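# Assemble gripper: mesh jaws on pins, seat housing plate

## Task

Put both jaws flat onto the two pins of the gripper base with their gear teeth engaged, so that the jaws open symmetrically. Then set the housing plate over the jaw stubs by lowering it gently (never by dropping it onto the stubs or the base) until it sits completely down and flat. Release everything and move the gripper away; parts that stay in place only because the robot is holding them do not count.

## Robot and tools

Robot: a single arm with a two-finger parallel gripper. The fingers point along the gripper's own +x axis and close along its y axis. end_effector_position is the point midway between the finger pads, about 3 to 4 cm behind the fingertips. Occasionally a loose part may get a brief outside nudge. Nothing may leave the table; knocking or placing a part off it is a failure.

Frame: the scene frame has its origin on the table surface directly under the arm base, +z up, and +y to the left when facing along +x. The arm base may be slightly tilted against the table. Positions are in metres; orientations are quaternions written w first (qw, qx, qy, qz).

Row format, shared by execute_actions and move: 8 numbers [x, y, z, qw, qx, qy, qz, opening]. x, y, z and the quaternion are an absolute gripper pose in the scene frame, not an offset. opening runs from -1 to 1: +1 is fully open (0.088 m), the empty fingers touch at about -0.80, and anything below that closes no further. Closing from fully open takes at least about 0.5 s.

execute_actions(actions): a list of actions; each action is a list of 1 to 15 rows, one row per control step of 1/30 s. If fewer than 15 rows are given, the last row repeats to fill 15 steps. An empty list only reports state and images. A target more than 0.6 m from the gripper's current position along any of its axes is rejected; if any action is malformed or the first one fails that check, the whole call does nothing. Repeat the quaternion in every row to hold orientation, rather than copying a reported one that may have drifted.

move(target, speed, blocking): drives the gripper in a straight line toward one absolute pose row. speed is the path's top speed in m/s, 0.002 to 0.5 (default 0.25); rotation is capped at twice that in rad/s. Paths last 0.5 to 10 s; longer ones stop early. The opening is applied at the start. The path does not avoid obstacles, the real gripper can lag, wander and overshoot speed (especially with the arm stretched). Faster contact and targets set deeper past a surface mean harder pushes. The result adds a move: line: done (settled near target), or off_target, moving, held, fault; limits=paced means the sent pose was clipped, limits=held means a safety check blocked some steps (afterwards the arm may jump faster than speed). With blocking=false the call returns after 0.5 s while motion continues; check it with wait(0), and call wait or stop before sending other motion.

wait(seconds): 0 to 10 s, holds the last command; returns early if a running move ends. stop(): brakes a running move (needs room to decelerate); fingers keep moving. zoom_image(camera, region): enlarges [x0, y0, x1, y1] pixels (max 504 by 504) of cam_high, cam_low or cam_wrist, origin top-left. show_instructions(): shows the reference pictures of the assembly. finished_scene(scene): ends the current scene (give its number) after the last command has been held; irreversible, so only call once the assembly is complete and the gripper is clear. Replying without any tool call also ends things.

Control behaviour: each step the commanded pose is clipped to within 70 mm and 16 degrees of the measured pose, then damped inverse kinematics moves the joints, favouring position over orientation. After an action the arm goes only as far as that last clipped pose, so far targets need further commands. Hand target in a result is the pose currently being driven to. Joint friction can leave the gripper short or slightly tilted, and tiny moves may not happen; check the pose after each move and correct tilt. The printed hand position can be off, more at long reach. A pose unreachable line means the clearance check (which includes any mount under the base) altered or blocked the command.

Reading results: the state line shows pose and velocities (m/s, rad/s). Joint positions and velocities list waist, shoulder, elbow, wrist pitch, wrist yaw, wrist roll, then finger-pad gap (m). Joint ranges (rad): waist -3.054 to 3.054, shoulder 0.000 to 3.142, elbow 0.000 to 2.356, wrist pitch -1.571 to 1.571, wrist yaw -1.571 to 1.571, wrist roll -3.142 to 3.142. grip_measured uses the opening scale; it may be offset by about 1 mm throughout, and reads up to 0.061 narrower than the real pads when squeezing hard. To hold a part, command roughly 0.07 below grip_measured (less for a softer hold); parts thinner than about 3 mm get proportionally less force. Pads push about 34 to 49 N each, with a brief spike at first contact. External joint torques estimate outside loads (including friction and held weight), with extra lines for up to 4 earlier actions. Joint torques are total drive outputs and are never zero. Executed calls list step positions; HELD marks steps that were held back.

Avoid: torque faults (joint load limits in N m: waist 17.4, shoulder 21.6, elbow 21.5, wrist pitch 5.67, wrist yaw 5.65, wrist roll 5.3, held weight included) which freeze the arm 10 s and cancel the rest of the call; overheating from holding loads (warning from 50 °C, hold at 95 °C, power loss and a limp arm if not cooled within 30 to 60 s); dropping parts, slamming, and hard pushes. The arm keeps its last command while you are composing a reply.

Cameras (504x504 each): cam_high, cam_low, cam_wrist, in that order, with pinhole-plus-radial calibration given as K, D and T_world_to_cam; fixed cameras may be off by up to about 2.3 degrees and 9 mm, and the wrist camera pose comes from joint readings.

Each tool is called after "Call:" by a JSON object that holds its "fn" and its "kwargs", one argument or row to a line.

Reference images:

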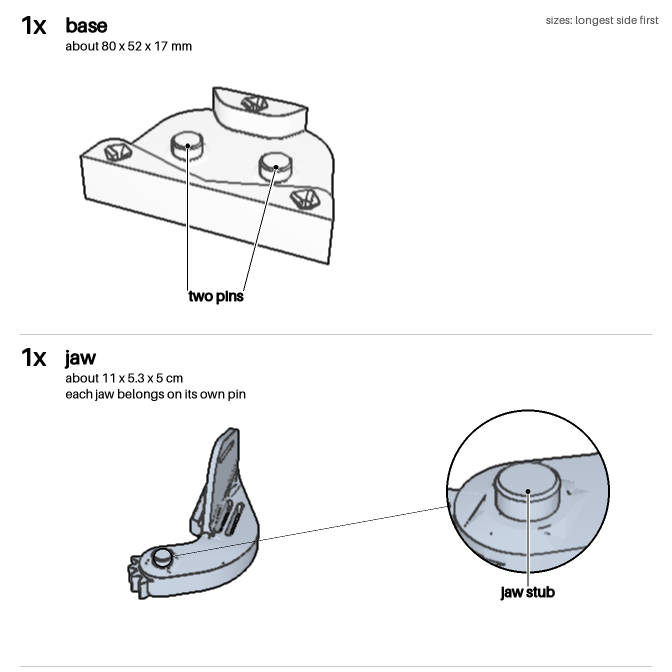

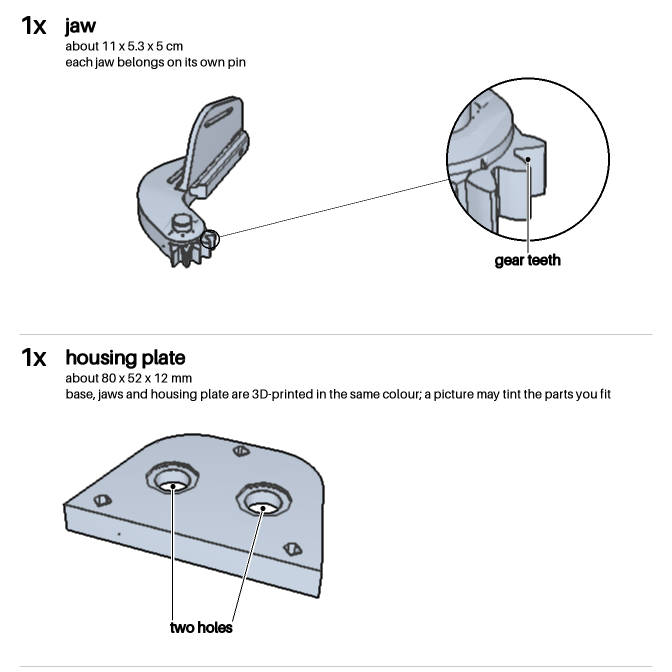

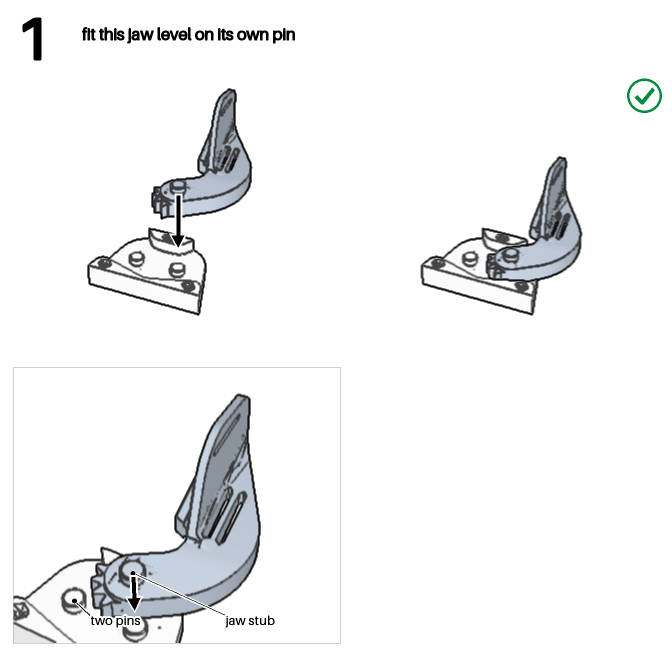

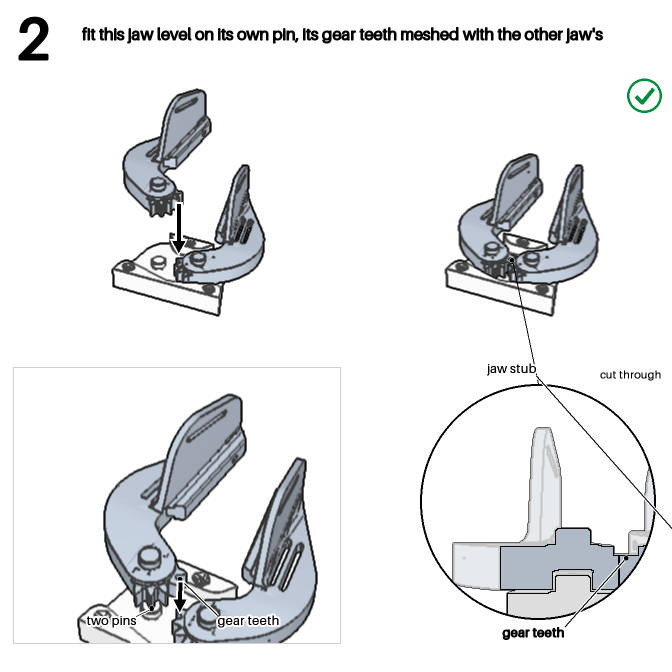

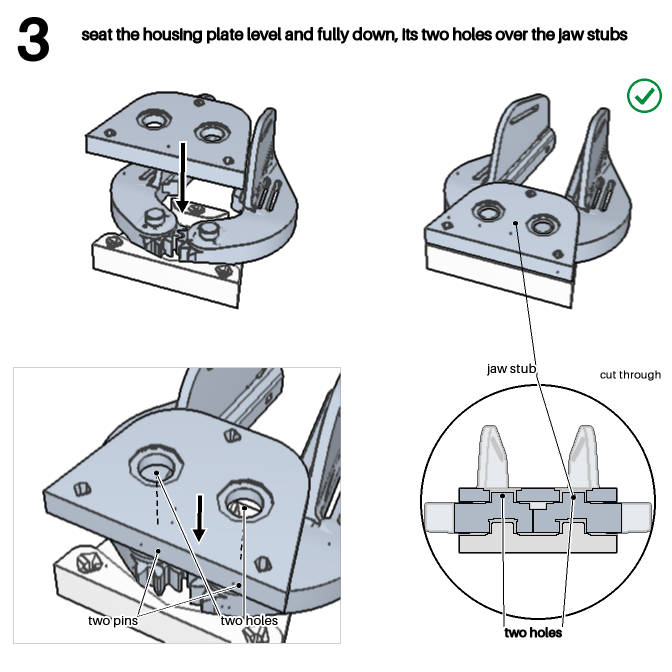

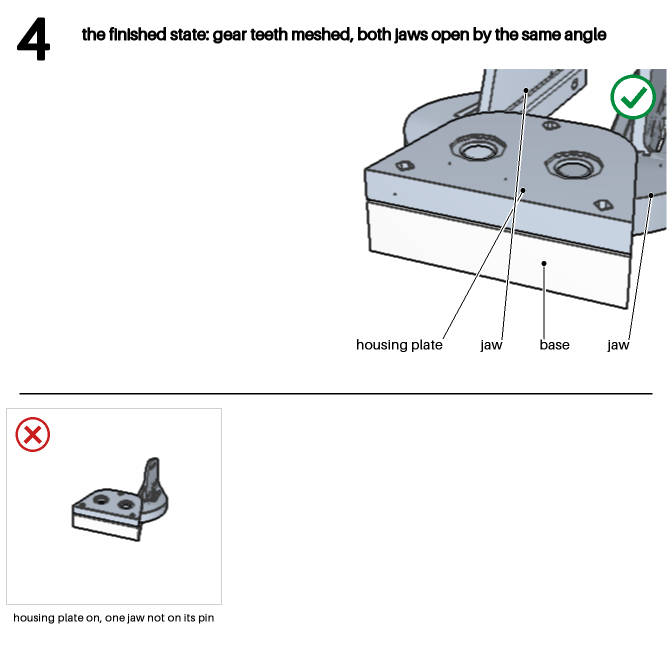

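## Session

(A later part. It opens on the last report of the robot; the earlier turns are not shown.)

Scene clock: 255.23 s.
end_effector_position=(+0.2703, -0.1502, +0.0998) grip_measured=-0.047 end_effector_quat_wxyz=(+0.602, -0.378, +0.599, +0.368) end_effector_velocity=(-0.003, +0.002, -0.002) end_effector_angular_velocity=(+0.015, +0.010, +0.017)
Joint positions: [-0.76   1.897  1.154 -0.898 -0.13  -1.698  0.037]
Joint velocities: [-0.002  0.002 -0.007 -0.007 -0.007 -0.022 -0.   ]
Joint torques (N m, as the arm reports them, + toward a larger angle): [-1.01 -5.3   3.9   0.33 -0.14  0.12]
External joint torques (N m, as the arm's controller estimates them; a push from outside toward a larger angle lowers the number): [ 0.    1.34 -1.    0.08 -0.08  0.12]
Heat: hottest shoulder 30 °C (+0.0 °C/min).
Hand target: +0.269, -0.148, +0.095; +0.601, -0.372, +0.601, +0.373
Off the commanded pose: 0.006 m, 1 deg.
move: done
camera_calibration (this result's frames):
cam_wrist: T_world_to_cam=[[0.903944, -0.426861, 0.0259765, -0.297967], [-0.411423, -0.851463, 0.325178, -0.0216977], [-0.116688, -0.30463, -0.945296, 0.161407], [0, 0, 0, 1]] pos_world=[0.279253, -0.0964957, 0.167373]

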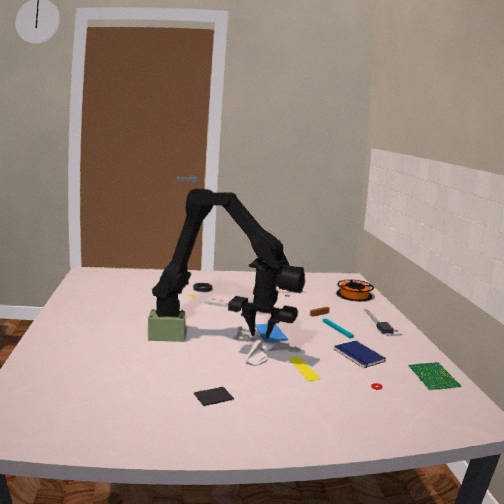

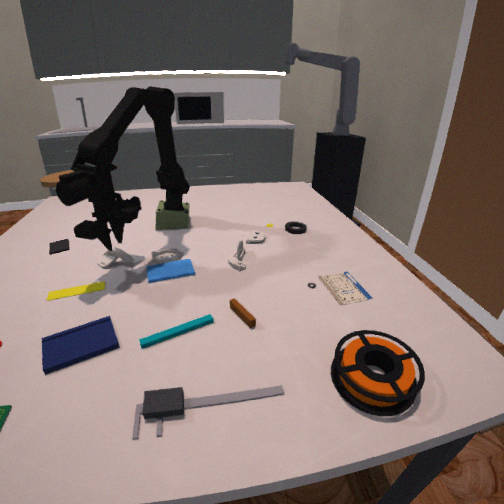

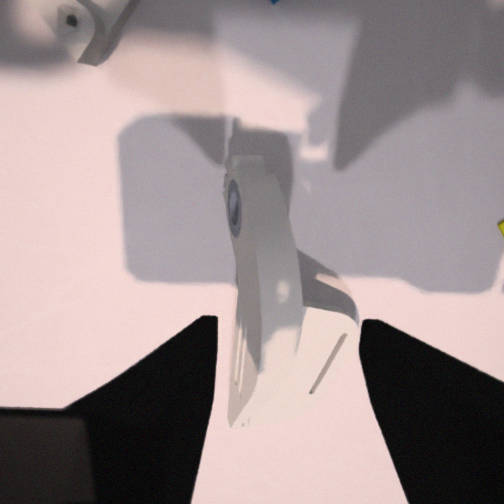

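Call:
{"fn": "move", "kwargs": {
  "target": [0.263, -0.146, 0.058, 0.601, -0.3726, 0.601, 0.3726, -0.05],
  "speed": 0.04
}}

Scene clock: 261.30 s.
end_effector_position=(+0.2654, -0.1484, +0.0624) grip_measured=-0.047 end_effector_quat_wxyz=(+0.602, -0.378, +0.600, +0.368) end_effector_velocity=(-0.001, +0.003, -0.001) end_effector_angular_velocity=(+0.013, +0.007, +0.008)
Joint positions: [-0.748  1.948  1.054 -0.744 -0.13  -1.685  0.037]
Joint velocities: [ 0.002  0.002 -0.002 -0.007 -0.007 -0.007 -0.   ]
Joint torques (N m, as the arm reports them, + toward a larger angle): [-0.8  -5.43  3.62  0.33 -0.14  0.12]
External joint torques (N m, as the arm's controller estimates them; a push from outside toward a larger angle lowers the number): [ 0.17  1.21 -0.96  0.06 -0.09  0.12]
Heat: hottest shoulder 30 °C (-1.0 °C/min).
Hand target: +0.263, -0.146, +0.058; +0.601, -0.372, +0.601, +0.373
Off the commanded pose: 0.006 m, 1 deg.
move: done
camera_calibration (this result's frames):
cam_wrist: T_world_to_cam=[[0.903651, -0.427488, 0.0258489, -0.291901], [-0.411924, -0.851065, 0.325588, -0.00983712], [-0.117186, -0.304866, -0.945158, 0.126064], [0, 0, 0, 1]] pos_world=[0.274497, -0.0947234, 0.129899]

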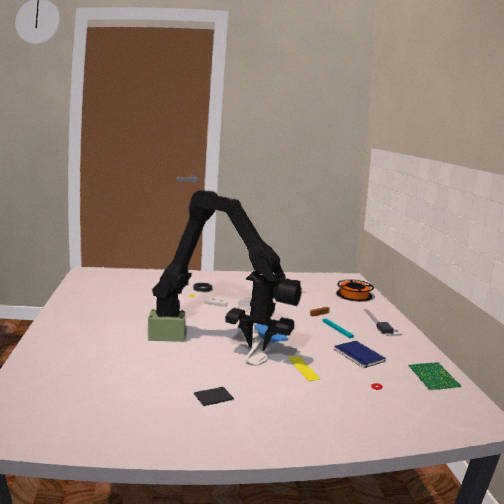

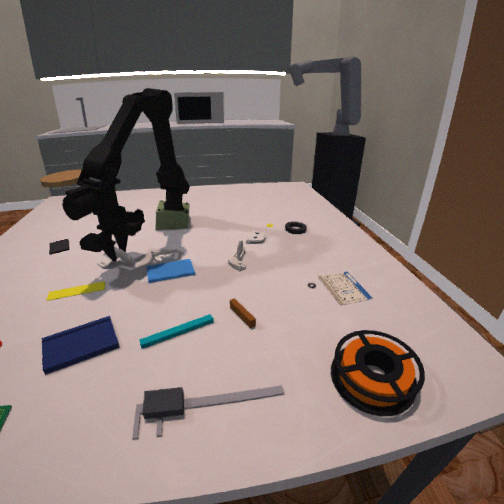

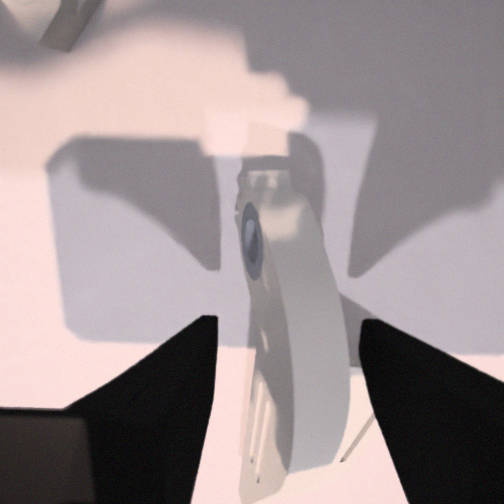

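Call:
{"fn": "move", "kwargs": {
  "target": [0.263, -0.146, 0.058, 0.601, -0.3726, 0.601, 0.3726, -0.58],
  "speed": 0.02
}}

Scene clock: 265.23 s.
end_effector_position=(+0.2653, -0.1482, +0.0620) grip_measured=-0.569 end_effector_quat_wxyz=(+0.602, -0.378, +0.600, +0.368) end_effector_velocity=(-0.003, +0.002, -0.001) end_effector_angular_velocity=(+0.013, +0.006, -0.011)
Joint positions: [-0.747  1.949  1.053 -0.743 -0.13  -1.685  0.011]
Joint velocities: [-0.002 -0.002 -0.007 -0.007 -0.007  0.007 -0.   ]
Joint torques (N m, as the arm reports them, + toward a larger angle): [-0.79 -5.55  3.55  0.36 -0.18  0.08]
External joint torques (N m, as the arm's controller estimates them; a push from outside toward a larger angle lowers the number): [ 0.24  1.16 -1.04  0.1  -0.13  0.08]
Heat: hottest shoulder 30 °C (-1.0 °C/min).
Hand target: +0.263, -0.146, +0.058; +0.601, -0.373, +0.601, +0.373
Off the commanded pose: 0.005 m, 1 deg.
move: done
camera_calibration (this result's frames):
cam_wrist: T_world_to_cam=[[0.9038, -0.427199, 0.02542, -0.29167], [-0.411524, -0.851266, 0.325567, -0.00976563], [-0.117442, -0.304708, -0.945177, 0.125846], [0, 0, 0, 1]] pos_world=[0.274372, -0.0945679, 0.12954]

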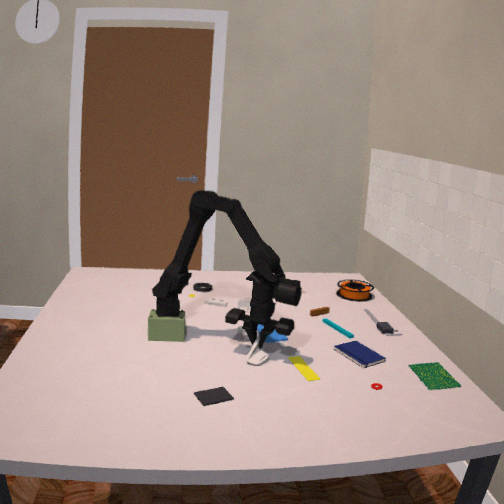

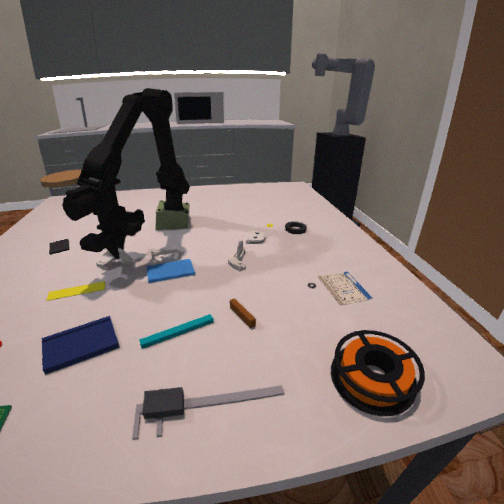

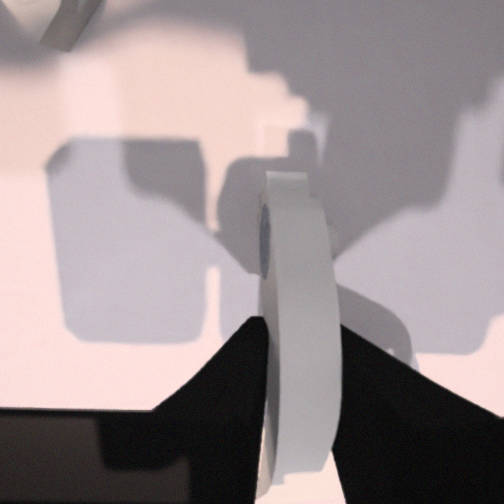

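Call:
{"fn": "move", "kwargs": {
  "target": [0.263, -0.146, 0.058, 0.601, -0.3726, 0.601, 0.3726, -0.66],
  "speed": 0.02
}}

Call:
{"fn": "move", "kwargs": {
  "target": [0.263, -0.148, 0.13, 0.601, -0.3726, 0.601, 0.3726, -0.66],
  "speed": 0.06
}}

Scene clock: 269.63 s.
end_effector_position=(+0.2653, -0.1482, +0.0620) grip_measured=-0.597 end_effector_quat_wxyz=(+0.602, -0.378, +0.600, +0.368) end_effector_velocity=(-0.002, +0.000, +0.000) end_effector_angular_velocity=(+0.010, +0.001, -0.001)
Joint positions: [-0.747  1.949  1.053 -0.743 -0.13  -1.685  0.01 ]
Joint velocities: [-0.007 -0.002 -0.002 -0.007 -0.007 -0.007 -0.   ]
Joint torques (N m, as the arm reports them, + toward a larger angle): [-0.77 -5.55  3.68  0.31 -0.18  0.1 ]
External joint torques (N m, as the arm's controller estimates them; a push from outside toward a larger angle lowers the number): [ 0.28  1.11 -0.9   0.03 -0.13  0.09]
Heat: hottest shoulder 30 °C (-1.0 °C/min).
Hand target: +0.263, -0.146, +0.058; +0.601, -0.373, +0.601, +0.373
Off the commanded pose: 0.005 m, 1 deg.
move: done
camera_calibration (this result's frames):
cam_wrist: T_world_to_cam=[[0.9038, -0.427199, 0.02542, -0.29167], [-0.411524, -0.851266, 0.325567, -0.00976563], [-0.117442, -0.304708, -0.945177, 0.125846], [0, 0, 0, 1]] pos_world=[0.274372, -0.0945679, 0.12954]

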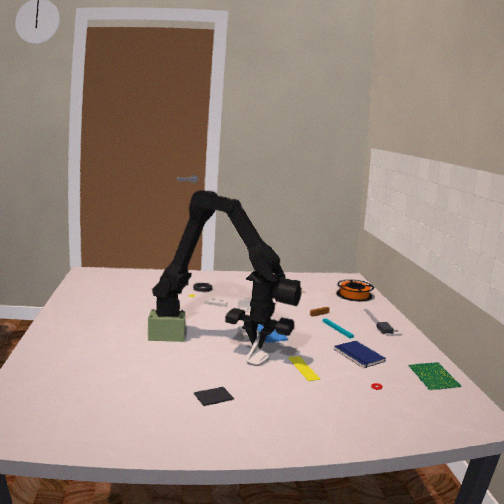

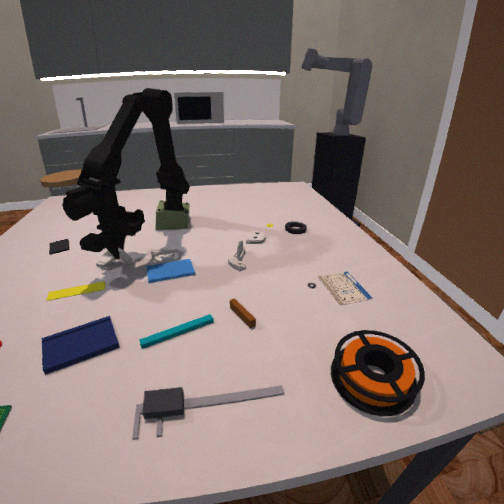

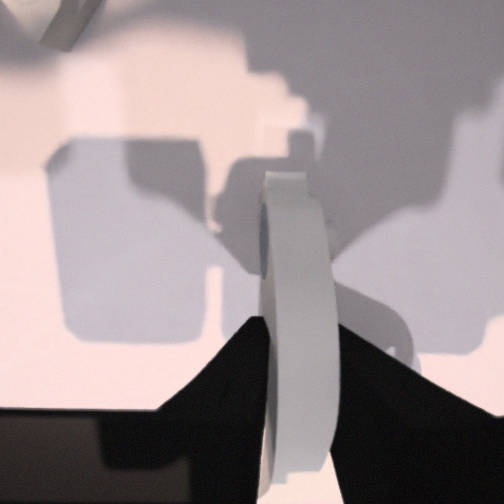

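Scene clock: 271.13 s.
end_effector_position=(+0.2593, -0.1454, +0.1225) grip_measured=-0.597 end_effector_quat_wxyz=(+0.598, -0.364, +0.605, +0.380) end_effector_velocity=(-0.004, +0.004, +0.003) end_effector_angular_velocity=(+0.021, +0.017, +0.001)
Joint positions: [-0.777  1.855  1.196 -1.023 -0.13  -1.716  0.01 ]
Joint velocities: [-0.002 -0.002  0.007 -0.037 -0.007 -0.007 -0.   ]
Joint torques (N m, as the arm reports them, + toward a larger angle): [-1.31 -7.73  6.57 -0.01 -0.05 -0.11]
External joint torques (N m, as the arm's controller estimates them; a push from outside toward a larger angle lowers the number): [-0.38 -1.32  1.55 -0.21  0.01 -0.11]
Heat: hottest shoulder 30 °C (-1.0 °C/min).
Hand target: +0.262, -0.148, +0.130; +0.601, -0.373, +0.601, +0.372
Off the commanded pose: 0.009 m, 1 deg.
move: off_target
camera_calibration (this result's frames):
cam_wrist: T_world_to_cam=[[0.902232, -0.431076, -0.0122713, -0.282107], [-0.405231, -0.857185, 0.317839, -0.0310798], [-0.147532, -0.281792, -0.948065, 0.194671], [0, 0, 0, 1]] pos_world=[0.270652, -0.0933942, 0.190977]

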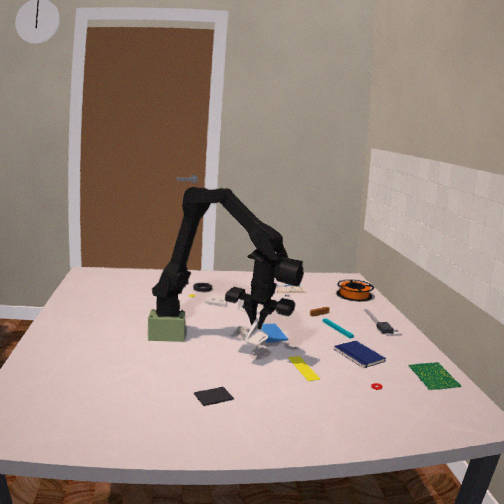

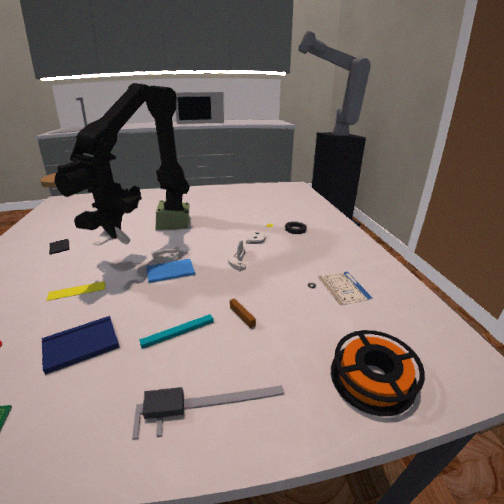

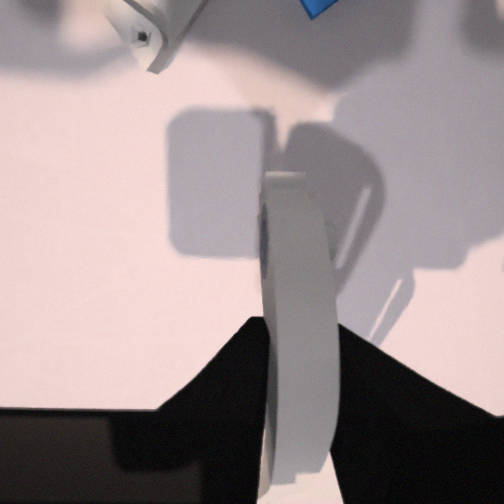

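Call:
{"fn": "move", "kwargs": {
  "target": [0.245, -0.14, 0.11, 0.6979, -0.5742, 0.4127, 0.1142, -0.66],
  "speed": 0.1
}}

Scene clock: 329.17 s.
end_effector_position=(+0.2458, -0.1402, +0.1099) grip_measured=-0.597 end_effector_quat_wxyz=(+0.694, -0.575, +0.417, +0.117) end_effector_velocity=(+0.000, +0.001, +0.000) end_effector_angular_velocity=(+0.001, -0.016, +0.015)
Joint positions: [-0.831  1.338  0.37   0.087 -0.222 -1.63   0.01 ]
Joint velocities: [-0.007 -0.002 -0.012  0.022 -0.022 -0.007 -0.   ]
Joint torques (N m, as the arm reports them, + toward a larger angle): [-0.96 -4.01  4.81  1.52 -0.18  0.14]
External joint torques (N m, as the arm's controller estimates them; a push from outside toward a larger angle lowers the number): [-0.43 -0.8  -0.72  0.17 -0.11  0.1 ]
Heat: hottest shoulder 34 °C (+4.0 °C/min).
Hand target: +0.245, -0.140, +0.111; +0.696, -0.576, +0.414, +0.114
Off the commanded pose: 0.001 m, 1 deg.
move: done
camera_calibration (this result's frames):
cam_wrist: T_world_to_cam=[[0.642116, -0.292282, 0.708702, -0.263714], [-0.613386, -0.750404, 0.246274, 0.0459341], [0.459832, -0.592844, -0.661128, -0.0422356], [0, 0, 0, 1]] pos_world=[0.216931, -0.0676488, 0.147659]

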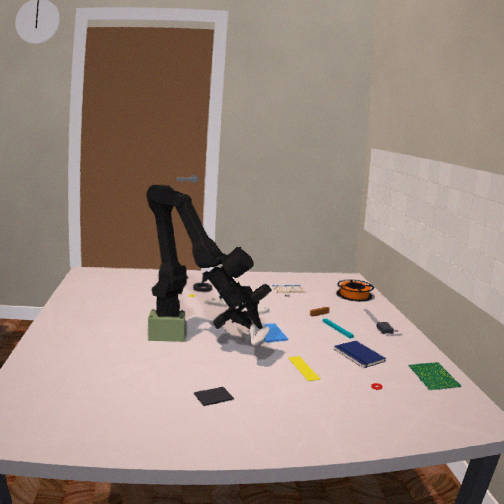

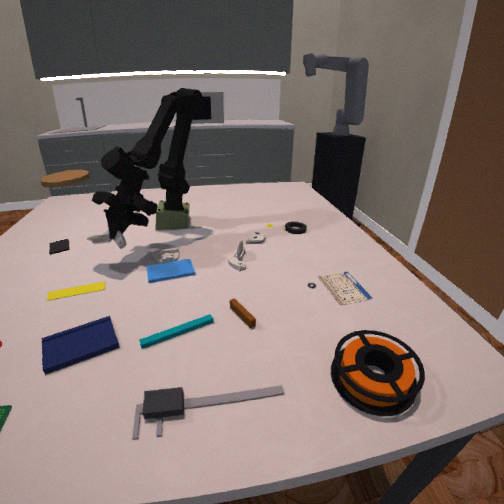

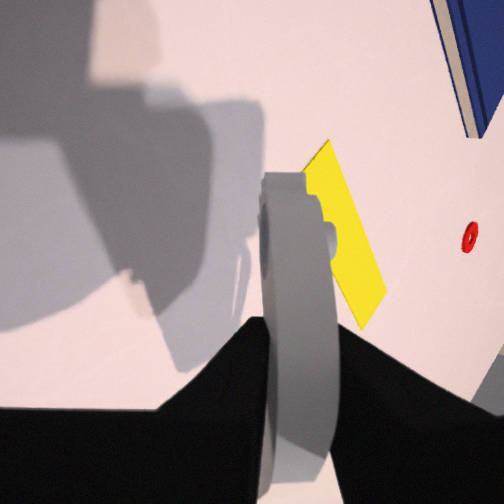

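Call:
{"fn": "move", "kwargs": {
  "target": [0.177, -0.267, 0.10, 0.7037, -0.4478, 0.5472, -0.0703, -0.66],
  "speed": 0.1
}}

Scene clock: 347.77 s.
end_effector_position=(+0.1746, -0.2626, +0.0972) grip_measured=-0.597 end_effector_quat_wxyz=(+0.703, -0.447, +0.549, -0.064) end_effector_velocity=(-0.001, -0.000, -0.001) end_effector_angular_velocity=(+0.012, -0.006, -0.008)
Joint positions: [-1.214  1.61   0.467  0.216 -0.101 -1.561  0.01 ]
Joint velocities: [-0.007  0.002  0.002 -0.007 -0.007  0.007 -0.   ]
Joint torques (N m, as the arm reports them, + toward a larger angle): [-0.8  -3.43  6.75  1.56  0.11  0.17]
External joint torques (N m, as the arm's controller estimates them; a push from outside toward a larger angle lowers the number): [-0.3   0.99  1.65  0.2   0.13  0.13]
Heat: hottest shoulder 32 °C (+0.0 °C/min).
Hand target: +0.176, -0.267, +0.100; +0.702, -0.448, +0.549, -0.070
Off the commanded pose: 0.006 m, 1 deg.
move: done
camera_calibration (this result's frames):
cam_wrist: T_world_to_cam=[[0.411604, -0.574751, 0.707279, -0.278545], [-0.904878, -0.350148, 0.242059, 0.0699819], [0.108529, -0.739633, -0.664202, -0.0673378], [0, 0, 0, 1]] pos_world=[0.185283, -0.185395, 0.135343]

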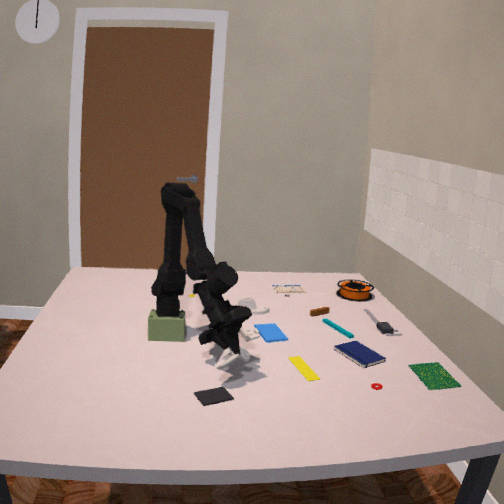

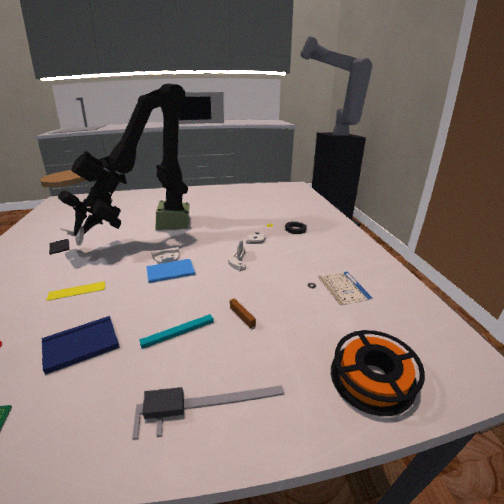

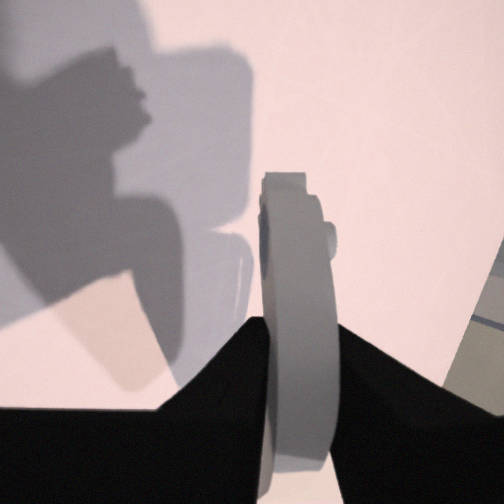

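Call:
{"fn": "move", "kwargs": {
  "target": [0.177, -0.267, 0.056, 0.7037, -0.4478, 0.5472, -0.0703, -0.66],
  "speed": 0.04
}}

Call:
{"fn": "zoom_image", "kwargs": {
  "camera": "cam_low",
  "region": [30, 150, 170, 280]
}}

Scene clock: 356.63 s.
end_effector_position=(+0.1782, -0.2691, +0.0593) grip_measured=-0.597 end_effector_quat_wxyz=(+0.704, -0.450, +0.545, -0.072) end_effector_velocity=(-0.004, +0.002, -0.006) end_effector_angular_velocity=(+0.013, +0.019, -0.004)
Joint positions: [-1.201  1.819  0.418  0.494 -0.093 -1.543  0.01 ]
Joint velocities: [-0.002  0.012 -0.002 -0.007  0.007 -0.007 -0.   ]
Joint torques (N m, as the arm reports them, + toward a larger angle): [-0.37 -3.82  3.14  1.57  0.1   0.18]
External joint torques (N m, as the arm's controller estimates them; a push from outside toward a larger angle lowers the number): [ 0.15  1.07 -0.87  0.22  0.12  0.14]
Heat: hottest shoulder 31 °C (-2.0 °C/min).
Hand target: +0.177, -0.267, +0.056; +0.704, -0.448, +0.547, -0.070
Off the commanded pose: 0.004 m, 0 deg.
move: done
camera_calibration (this result's frames):
cam_wrist: T_world_to_cam=[[0.398539, -0.56683, 0.721021, -0.253315], [-0.909911, -0.342956, 0.233332, 0.0834862], [0.115019, -0.749056, -0.652446, -0.102107], [0, 0, 0, 1]] pos_world=[0.188665, -0.191438, 0.0965462]

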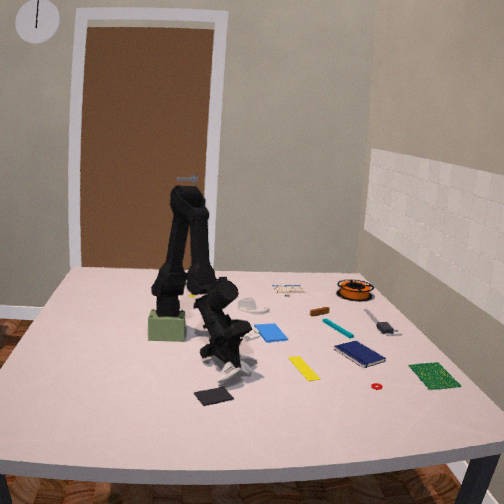

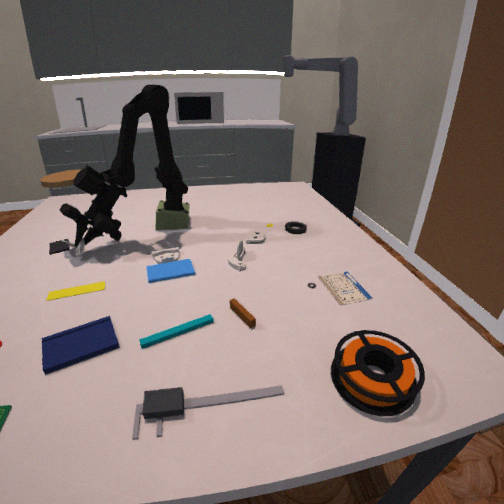

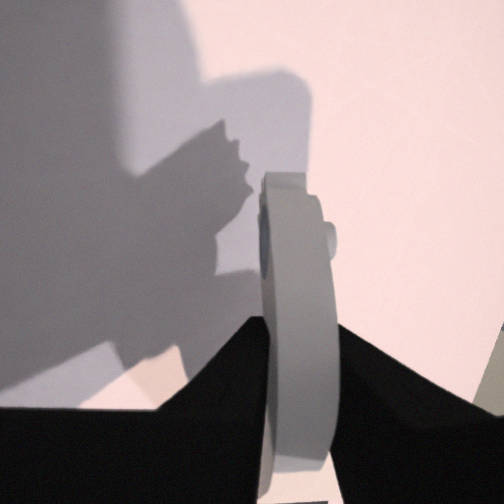

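Region (30, 150, 170, 280) of cam_low's 504x504 image, scaled by 3.600, with more detail than that image has; it fills the top 468 rows of this view, and the rest is white.

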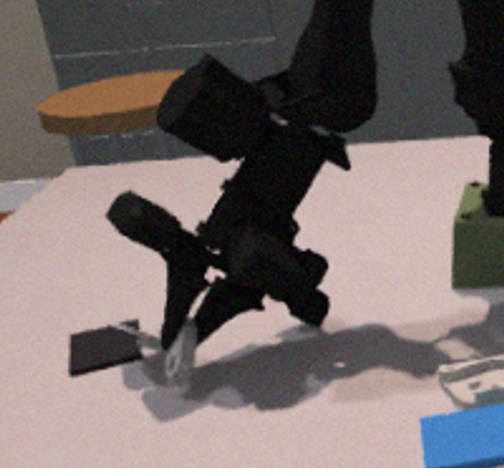

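Lower another ~9 mm.

Call:
{"fn": "move", "kwargs": {
  "target": [0.177, -0.267, 0.047, 0.7037, -0.4478, 0.5472, -0.0703, -0.66],
  "speed": 0.015
}}

Call:
{"fn": "zoom_image", "kwargs": {
  "camera": "cam_low",
  "region": [40, 190, 140, 280]
}}

Scene clock: 362.37 s.
end_effector_position=(+0.1789, -0.2700, +0.0517) grip_measured=-0.597 end_effector_quat_wxyz=(+0.704, -0.452, +0.543, -0.074) end_effector_velocity=(+0.002, +0.002, -0.002) end_effector_angular_velocity=(+0.008, -0.007, +0.018)
Joint positions: [-1.198  1.865  0.41   0.555 -0.091 -1.539  0.01 ]
Joint velocities: [-0.002  0.007 -0.002  0.007 -0.022 -0.007  0.   ]
Joint torques (N m, as the arm reports them, + toward a larger angle): [-0.28 -3.78  2.84  1.4   0.1   0.12]
External joint torques (N m, as the arm's controller estimates them; a push from outside toward a larger angle lowers the number): [ 0.21  1.19 -0.96  0.04  0.13  0.08]
Heat: hottest elbow 31 °C (-2.0 °C/min).
Hand target: +0.177, -0.267, +0.047; +0.704, -0.448, +0.547, -0.070
Off the commanded pose: 0.006 m, 1 deg.
move: done
camera_calibration (this result's frames):
cam_wrist: T_world_to_cam=[[0.395654, -0.563342, 0.72533, -0.247328], [-0.910826, -0.341908, 0.231288, 0.0861115], [0.117702, -0.75216, -0.648384, -0.109345], [0, 0, 0, 1]] pos_world=[0.189159, -0.192133, 0.0885804]

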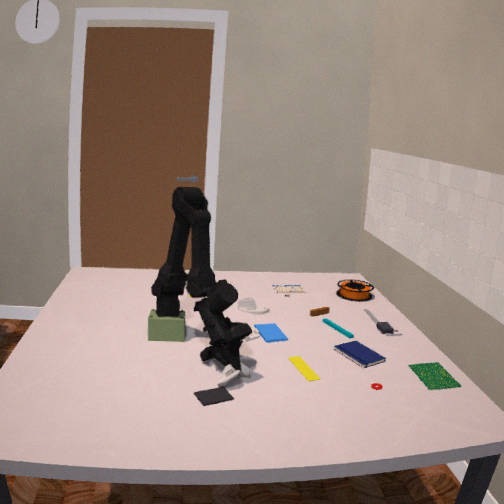

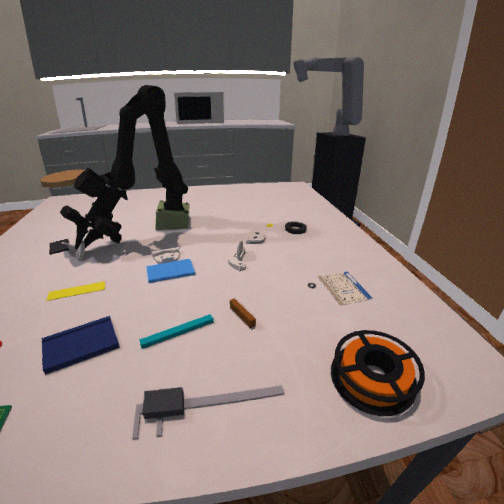

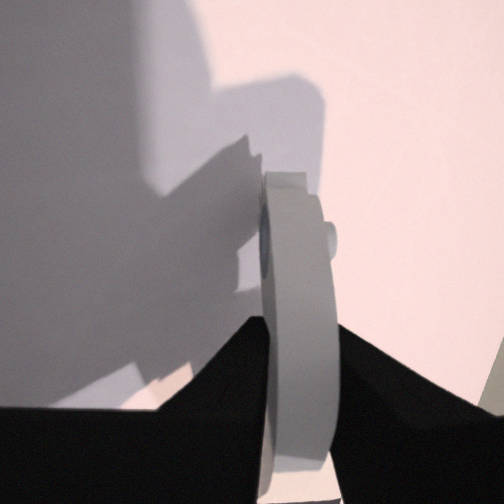

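Region (40, 190, 140, 280) of cam_low's 504x504 image, scaled by 5.040, with more detail than that image has; it fills the top 454 rows of this view, and the rest is white.

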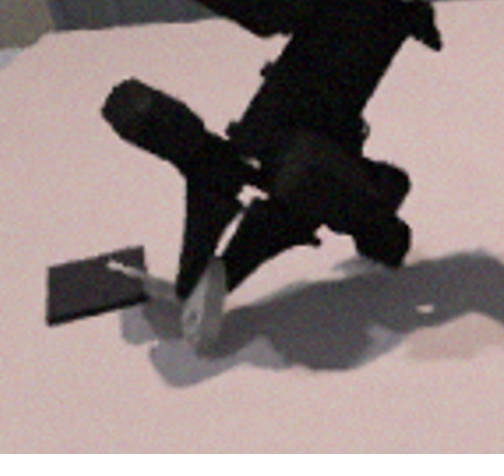

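Call:
{"fn": "move", "kwargs": {
  "target": [0.177, -0.267, 0.043, 0.7037, -0.4478, 0.5472, -0.0703, -0.66],
  "speed": 0.01
}}

Scene clock: 370.90 s.
end_effector_position=(+0.1798, -0.2714, +0.0500) grip_measured=-0.597 end_effector_quat_wxyz=(+0.703, -0.455, +0.541, -0.078) end_effector_velocity=(+0.001, +0.001, -0.001) end_effector_angular_velocity=(+0.006, +0.005, +0.012)
Joint positions: [-1.197  1.884  0.408  0.586 -0.091 -1.538  0.01 ]
Joint velocities: [ 0.002  0.002  0.002 -0.007 -0.007 -0.007 -0.   ]
Joint torques (N m, as the arm reports them, + toward a larger angle): [-0.18 -3.49  2.5   1.22  0.13  0.1 ]
External joint torques (N m, as the arm's controller estimates them; a push from outside toward a larger angle lowers the number): [ 0.35  1.57 -1.27 -0.17  0.15  0.06]
Heat: hottest shoulder 30 °C (-4.0 °C/min).
Hand target: +0.177, -0.267, +0.043; +0.704, -0.448, +0.547, -0.070
Off the commanded pose: 0.009 m, 1 deg.
move: off_target
camera_calibration (this result's frames):
cam_wrist: T_world_to_cam=[[0.391638, -0.557418, 0.732055, -0.245302], [-0.912051, -0.340306, 0.22881, 0.087636], [0.12158, -0.757282, -0.641671, -0.114068], [0, 0, 0, 1]] pos_world=[0.189867, -0.193295, 0.086329]

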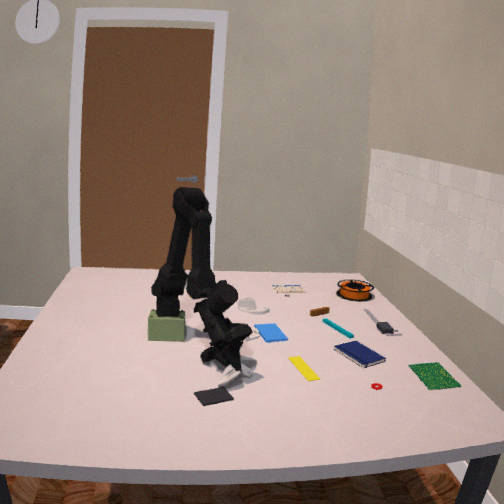

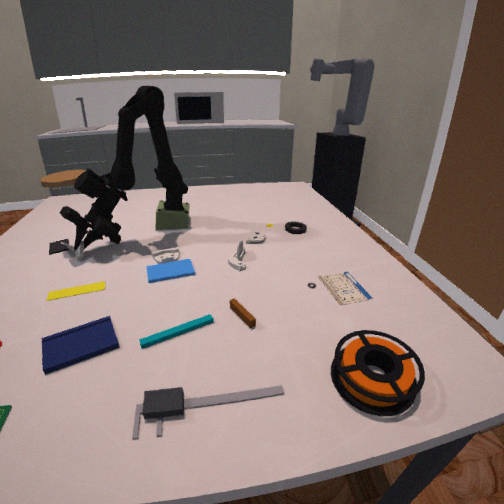

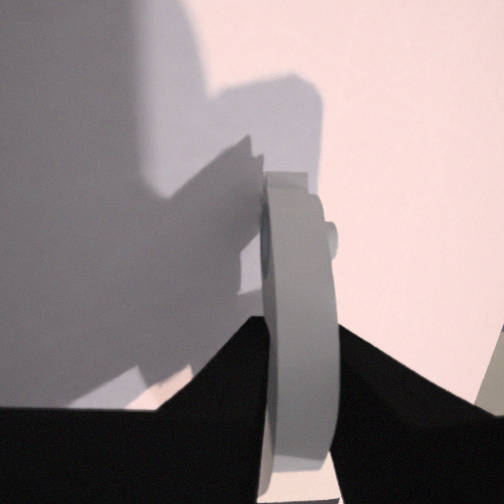

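Call:
{"fn": "execute_actions", "kwargs": {
  "actions": [
    [[0.178,-0.268,0.047,0.7037,-0.4478,0.5472,-0.0703,-0.6],[0.178,-0.268,0.047,0.7037,-0.4478,0.5472,-0.0703,-0.59],[0.178,-0.268,0.047,0.7037,-0.4478,0.5472,-0.0703,-0.58],[0.178,-0.268,0.047,0.7037,-0.4478,0.5472,-0.0703,-0.57],[0.178,-0.268,0.047,0.7037,-0.4478,0.5472,-0.0703,-0.56],[0.178,-0.268,0.047,0.7037,-0.4478,0.5472,-0.0703,-0.55],[0.178,-0.268,0.047,0.7037,-0.4478,0.5472,-0.0703,-0.54],[0.178,-0.268,0.047,0.7037,-0.4478,0.5472,-0.0703,-0.53],[0.178,-0.268,0.047,0.7037,-0.4478,0.5472,-0.0703,-0.52],[0.178,-0.268,0.047,0.7037,-0.4478,0.5472,-0.0703,-0.51],[0.178,-0.268,0.047,0.7037,-0.4478,0.5472,-0.0703,-0.5],[0.178,-0.268,0.047,0.7037,-0.4478,0.5472,-0.0703,-0.49],[0.178,-0.268,0.047,0.7037,-0.4478,0.5472,-0.0703,-0.48],[0.178,-0.268,0.047,0.7037,-0.4478,0.5472,-0.0703,-0.47],[0.178,-0.268,0.047,0.7037,-0.4478,0.5472,-0.0703,-0.46]],
    [[0.178,-0.268,0.047,0.7037,-0.4478,0.5472,-0.0703,-0.45],[0.178,-0.268,0.047,0.7037,-0.4478,0.5472,-0.0703,-0.44],[0.178,-0.268,0.047,0.7037,-0.4478,0.5472,-0.0703,-0.43],[0.178,-0.268,0.047,0.7037,-0.4478,0.5472,-0.0703,-0.42],[0.178,-0.268,0.047,0.7037,-0.4478,0.5472,-0.0703,-0.41],[0.178,-0.268,0.047,0.7037,-0.4478,0.5472,-0.0703,-0.4],[0.178,-0.268,0.047,0.7037,-0.4478,0.5472,-0.0703,-0.39],[0.178,-0.268,0.047,0.7037,-0.4478,0.5472,-0.0703,-0.38],[0.178,-0.268,0.047,0.7037,-0.4478,0.5472,-0.0703,-0.37],[0.178,-0.268,0.047,0.7037,-0.4478,0.5472,-0.0703,-0.36],[0.178,-0.268,0.047,0.7037,-0.4478,0.5472,-0.0703,-0.35],[0.178,-0.268,0.047,0.7037,-0.4478,0.5472,-0.0703,-0.34],[0.178,-0.268,0.047,0.7037,-0.4478,0.5472,-0.0703,-0.33],[0.178,-0.268,0.047,0.7037,-0.4478,0.5472,-0.0703,-0.32],[0.178,-0.268,0.047,0.7037,-0.4478,0.5472,-0.0703,-0.31]]
  ]
}}

Scene clock: 391.37 s.
end_effector_position=(+0.1780, -0.2683, +0.0467) grip_measured=-0.345 end_effector_quat_wxyz=(+0.705, -0.447, +0.546, -0.070) end_effector_velocity=(+0.001, +0.003, -0.001) end_effector_angular_velocity=(+0.001, +0.013, +0.023)
Joint positions: [-1.195  1.881  0.409  0.558 -0.09  -1.536  0.022]
Joint velocities: [ 0.002 -0.002 -0.002 -0.007 -0.007 -0.022  0.014]
Joint torques (N m, as the arm reports them, + toward a larger angle): [-0.34 -4.91  3.66  1.24  0.07  0.04]
External joint torques (N m, as the arm's controller estimates them; a push from outside toward a larger angle lowers the number): [ 0.11  0.11 -0.07 -0.11  0.11  0.  ]
External joint torques at the end of the 1st action: [ 0.12  0.02 -0.2  -0.27  0.13 -0.01]
Heat: hottest shoulder 29 °C (-5.1 °C/min).
Hand target: +0.178, -0.268, +0.047; +0.704, -0.448, +0.547, -0.070
Off the commanded pose: 0.000 m, 0 deg.
Step readings (end_effector_position; steps 1 to 15: 1st action; 16 to 30: 2nd action):
0: (+0.1799, -0.2715, +0.0500)
1: (+0.1798, -0.2713, +0.0498)
2: (+0.1795, -0.2710, +0.0494)
4: (+0.1793, -0.2706, +0.0490)
8: (+0.1789, -0.2702, +0.0488)
15: (+0.1784, -0.2687, +0.0473)
16: (+0.1783, -0.2686, +0.0472)
17: (+0.1781, -0.2685, +0.0470)
19: (+0.1780, -0.2683, +0.0467)
23: (+0.1780, -0.2683, +0.0467)
30: end_effector_position above
camera_calibration (this result's frames):
cam_wrist: T_world_to_cam=[[0.399392, -0.573524, 0.715232, -0.245354], [-0.90997, -0.342911, 0.233165, 0.0864786], [0.111536, -0.743964, -0.658845, -0.107398], [0, 0, 0, 1]] pos_world=[0.188664, -0.190962, 0.0845626]

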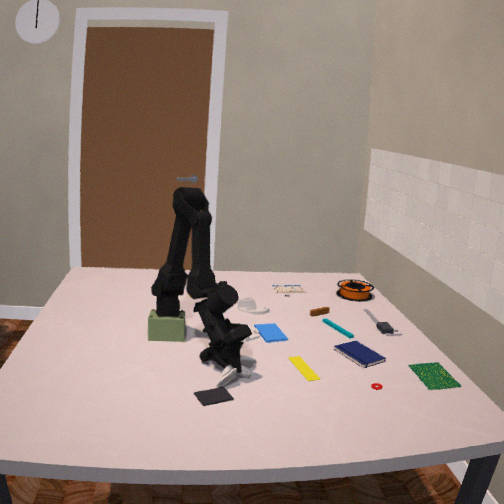

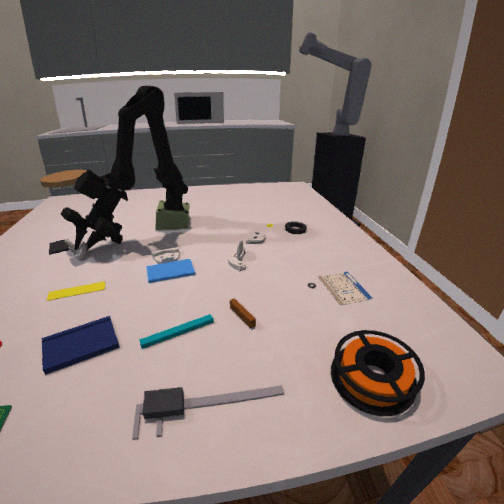

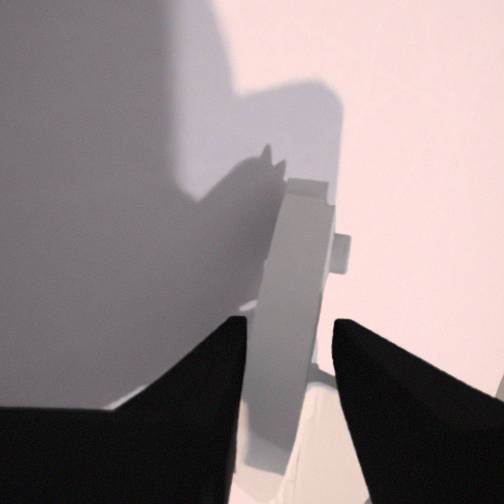

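Call:
{"fn": "move", "kwargs": {
  "target": [0.176, -0.265, 0.045, 0.7067, -0.3725, 0.6010, 0.0222, -0.2],
  "speed": 0.04
}}

Call:
{"fn": "zoom_image", "kwargs": {
  "camera": "cam_low",
  "region": [40, 190, 140, 280]
}}

Scene clock: 411.23 s.
end_effector_position=(+0.1769, -0.2660, +0.0467) grip_measured=-0.203 end_effector_quat_wxyz=(+0.706, -0.376, +0.599, +0.018) end_effector_velocity=(-0.001, -0.001, +0.000) end_effector_angular_velocity=(+0.005, +0.014, -0.001)
Joint positions: [-1.195  1.85   0.609  0.076 -0.092 -1.561  0.029]
Joint velocities: [-0.002  0.002  0.012 -0.022  0.007 -0.007 -0.   ]
Joint torques (N m, as the arm reports them, + toward a larger angle): [-0.81 -4.56  4.82  0.58 -0.19 -0.01]
External joint torques (N m, as the arm's controller estimates them; a push from outside toward a larger angle lowers the number): [-0.25  0.93  0.34 -0.5  -0.15 -0.04]
Heat: hottest shoulder 29 °C (-2.0 °C/min).
Hand target: +0.176, -0.265, +0.045; +0.707, -0.372, +0.600, +0.022
Off the commanded pose: 0.002 m, 1 deg.
move: done
camera_calibration (this result's frames):
cam_wrist: T_world_to_cam=[[0.487286, -0.701224, 0.520421, -0.283983], [-0.873213, -0.396193, 0.283778, 0.0632588], [0.00719506, -0.592719, -0.805377, -0.0400414], [0, 0, 0, 1]] pos_world=[0.193908, -0.197806, 0.0975908]

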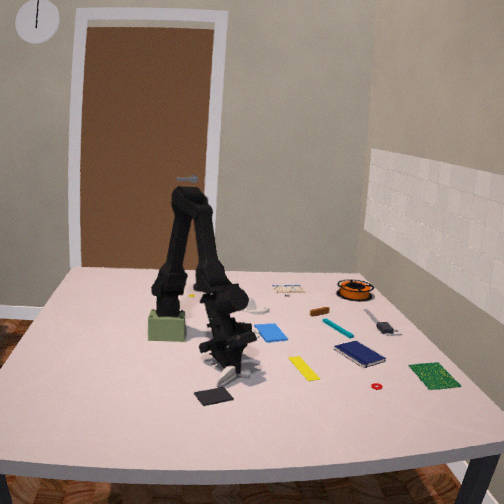

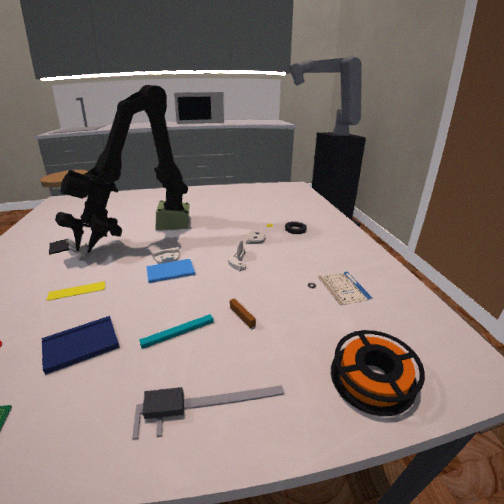

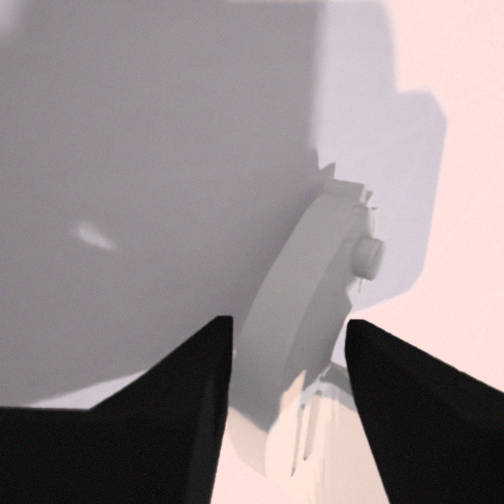

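Region (40, 190, 140, 280) of cam_low's 504x504 image, scaled by 5.040, with more detail than that image has; it fills the top 454 rows of this view, and the rest is white.

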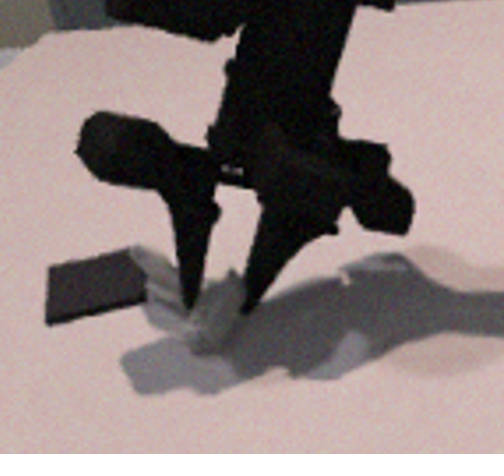

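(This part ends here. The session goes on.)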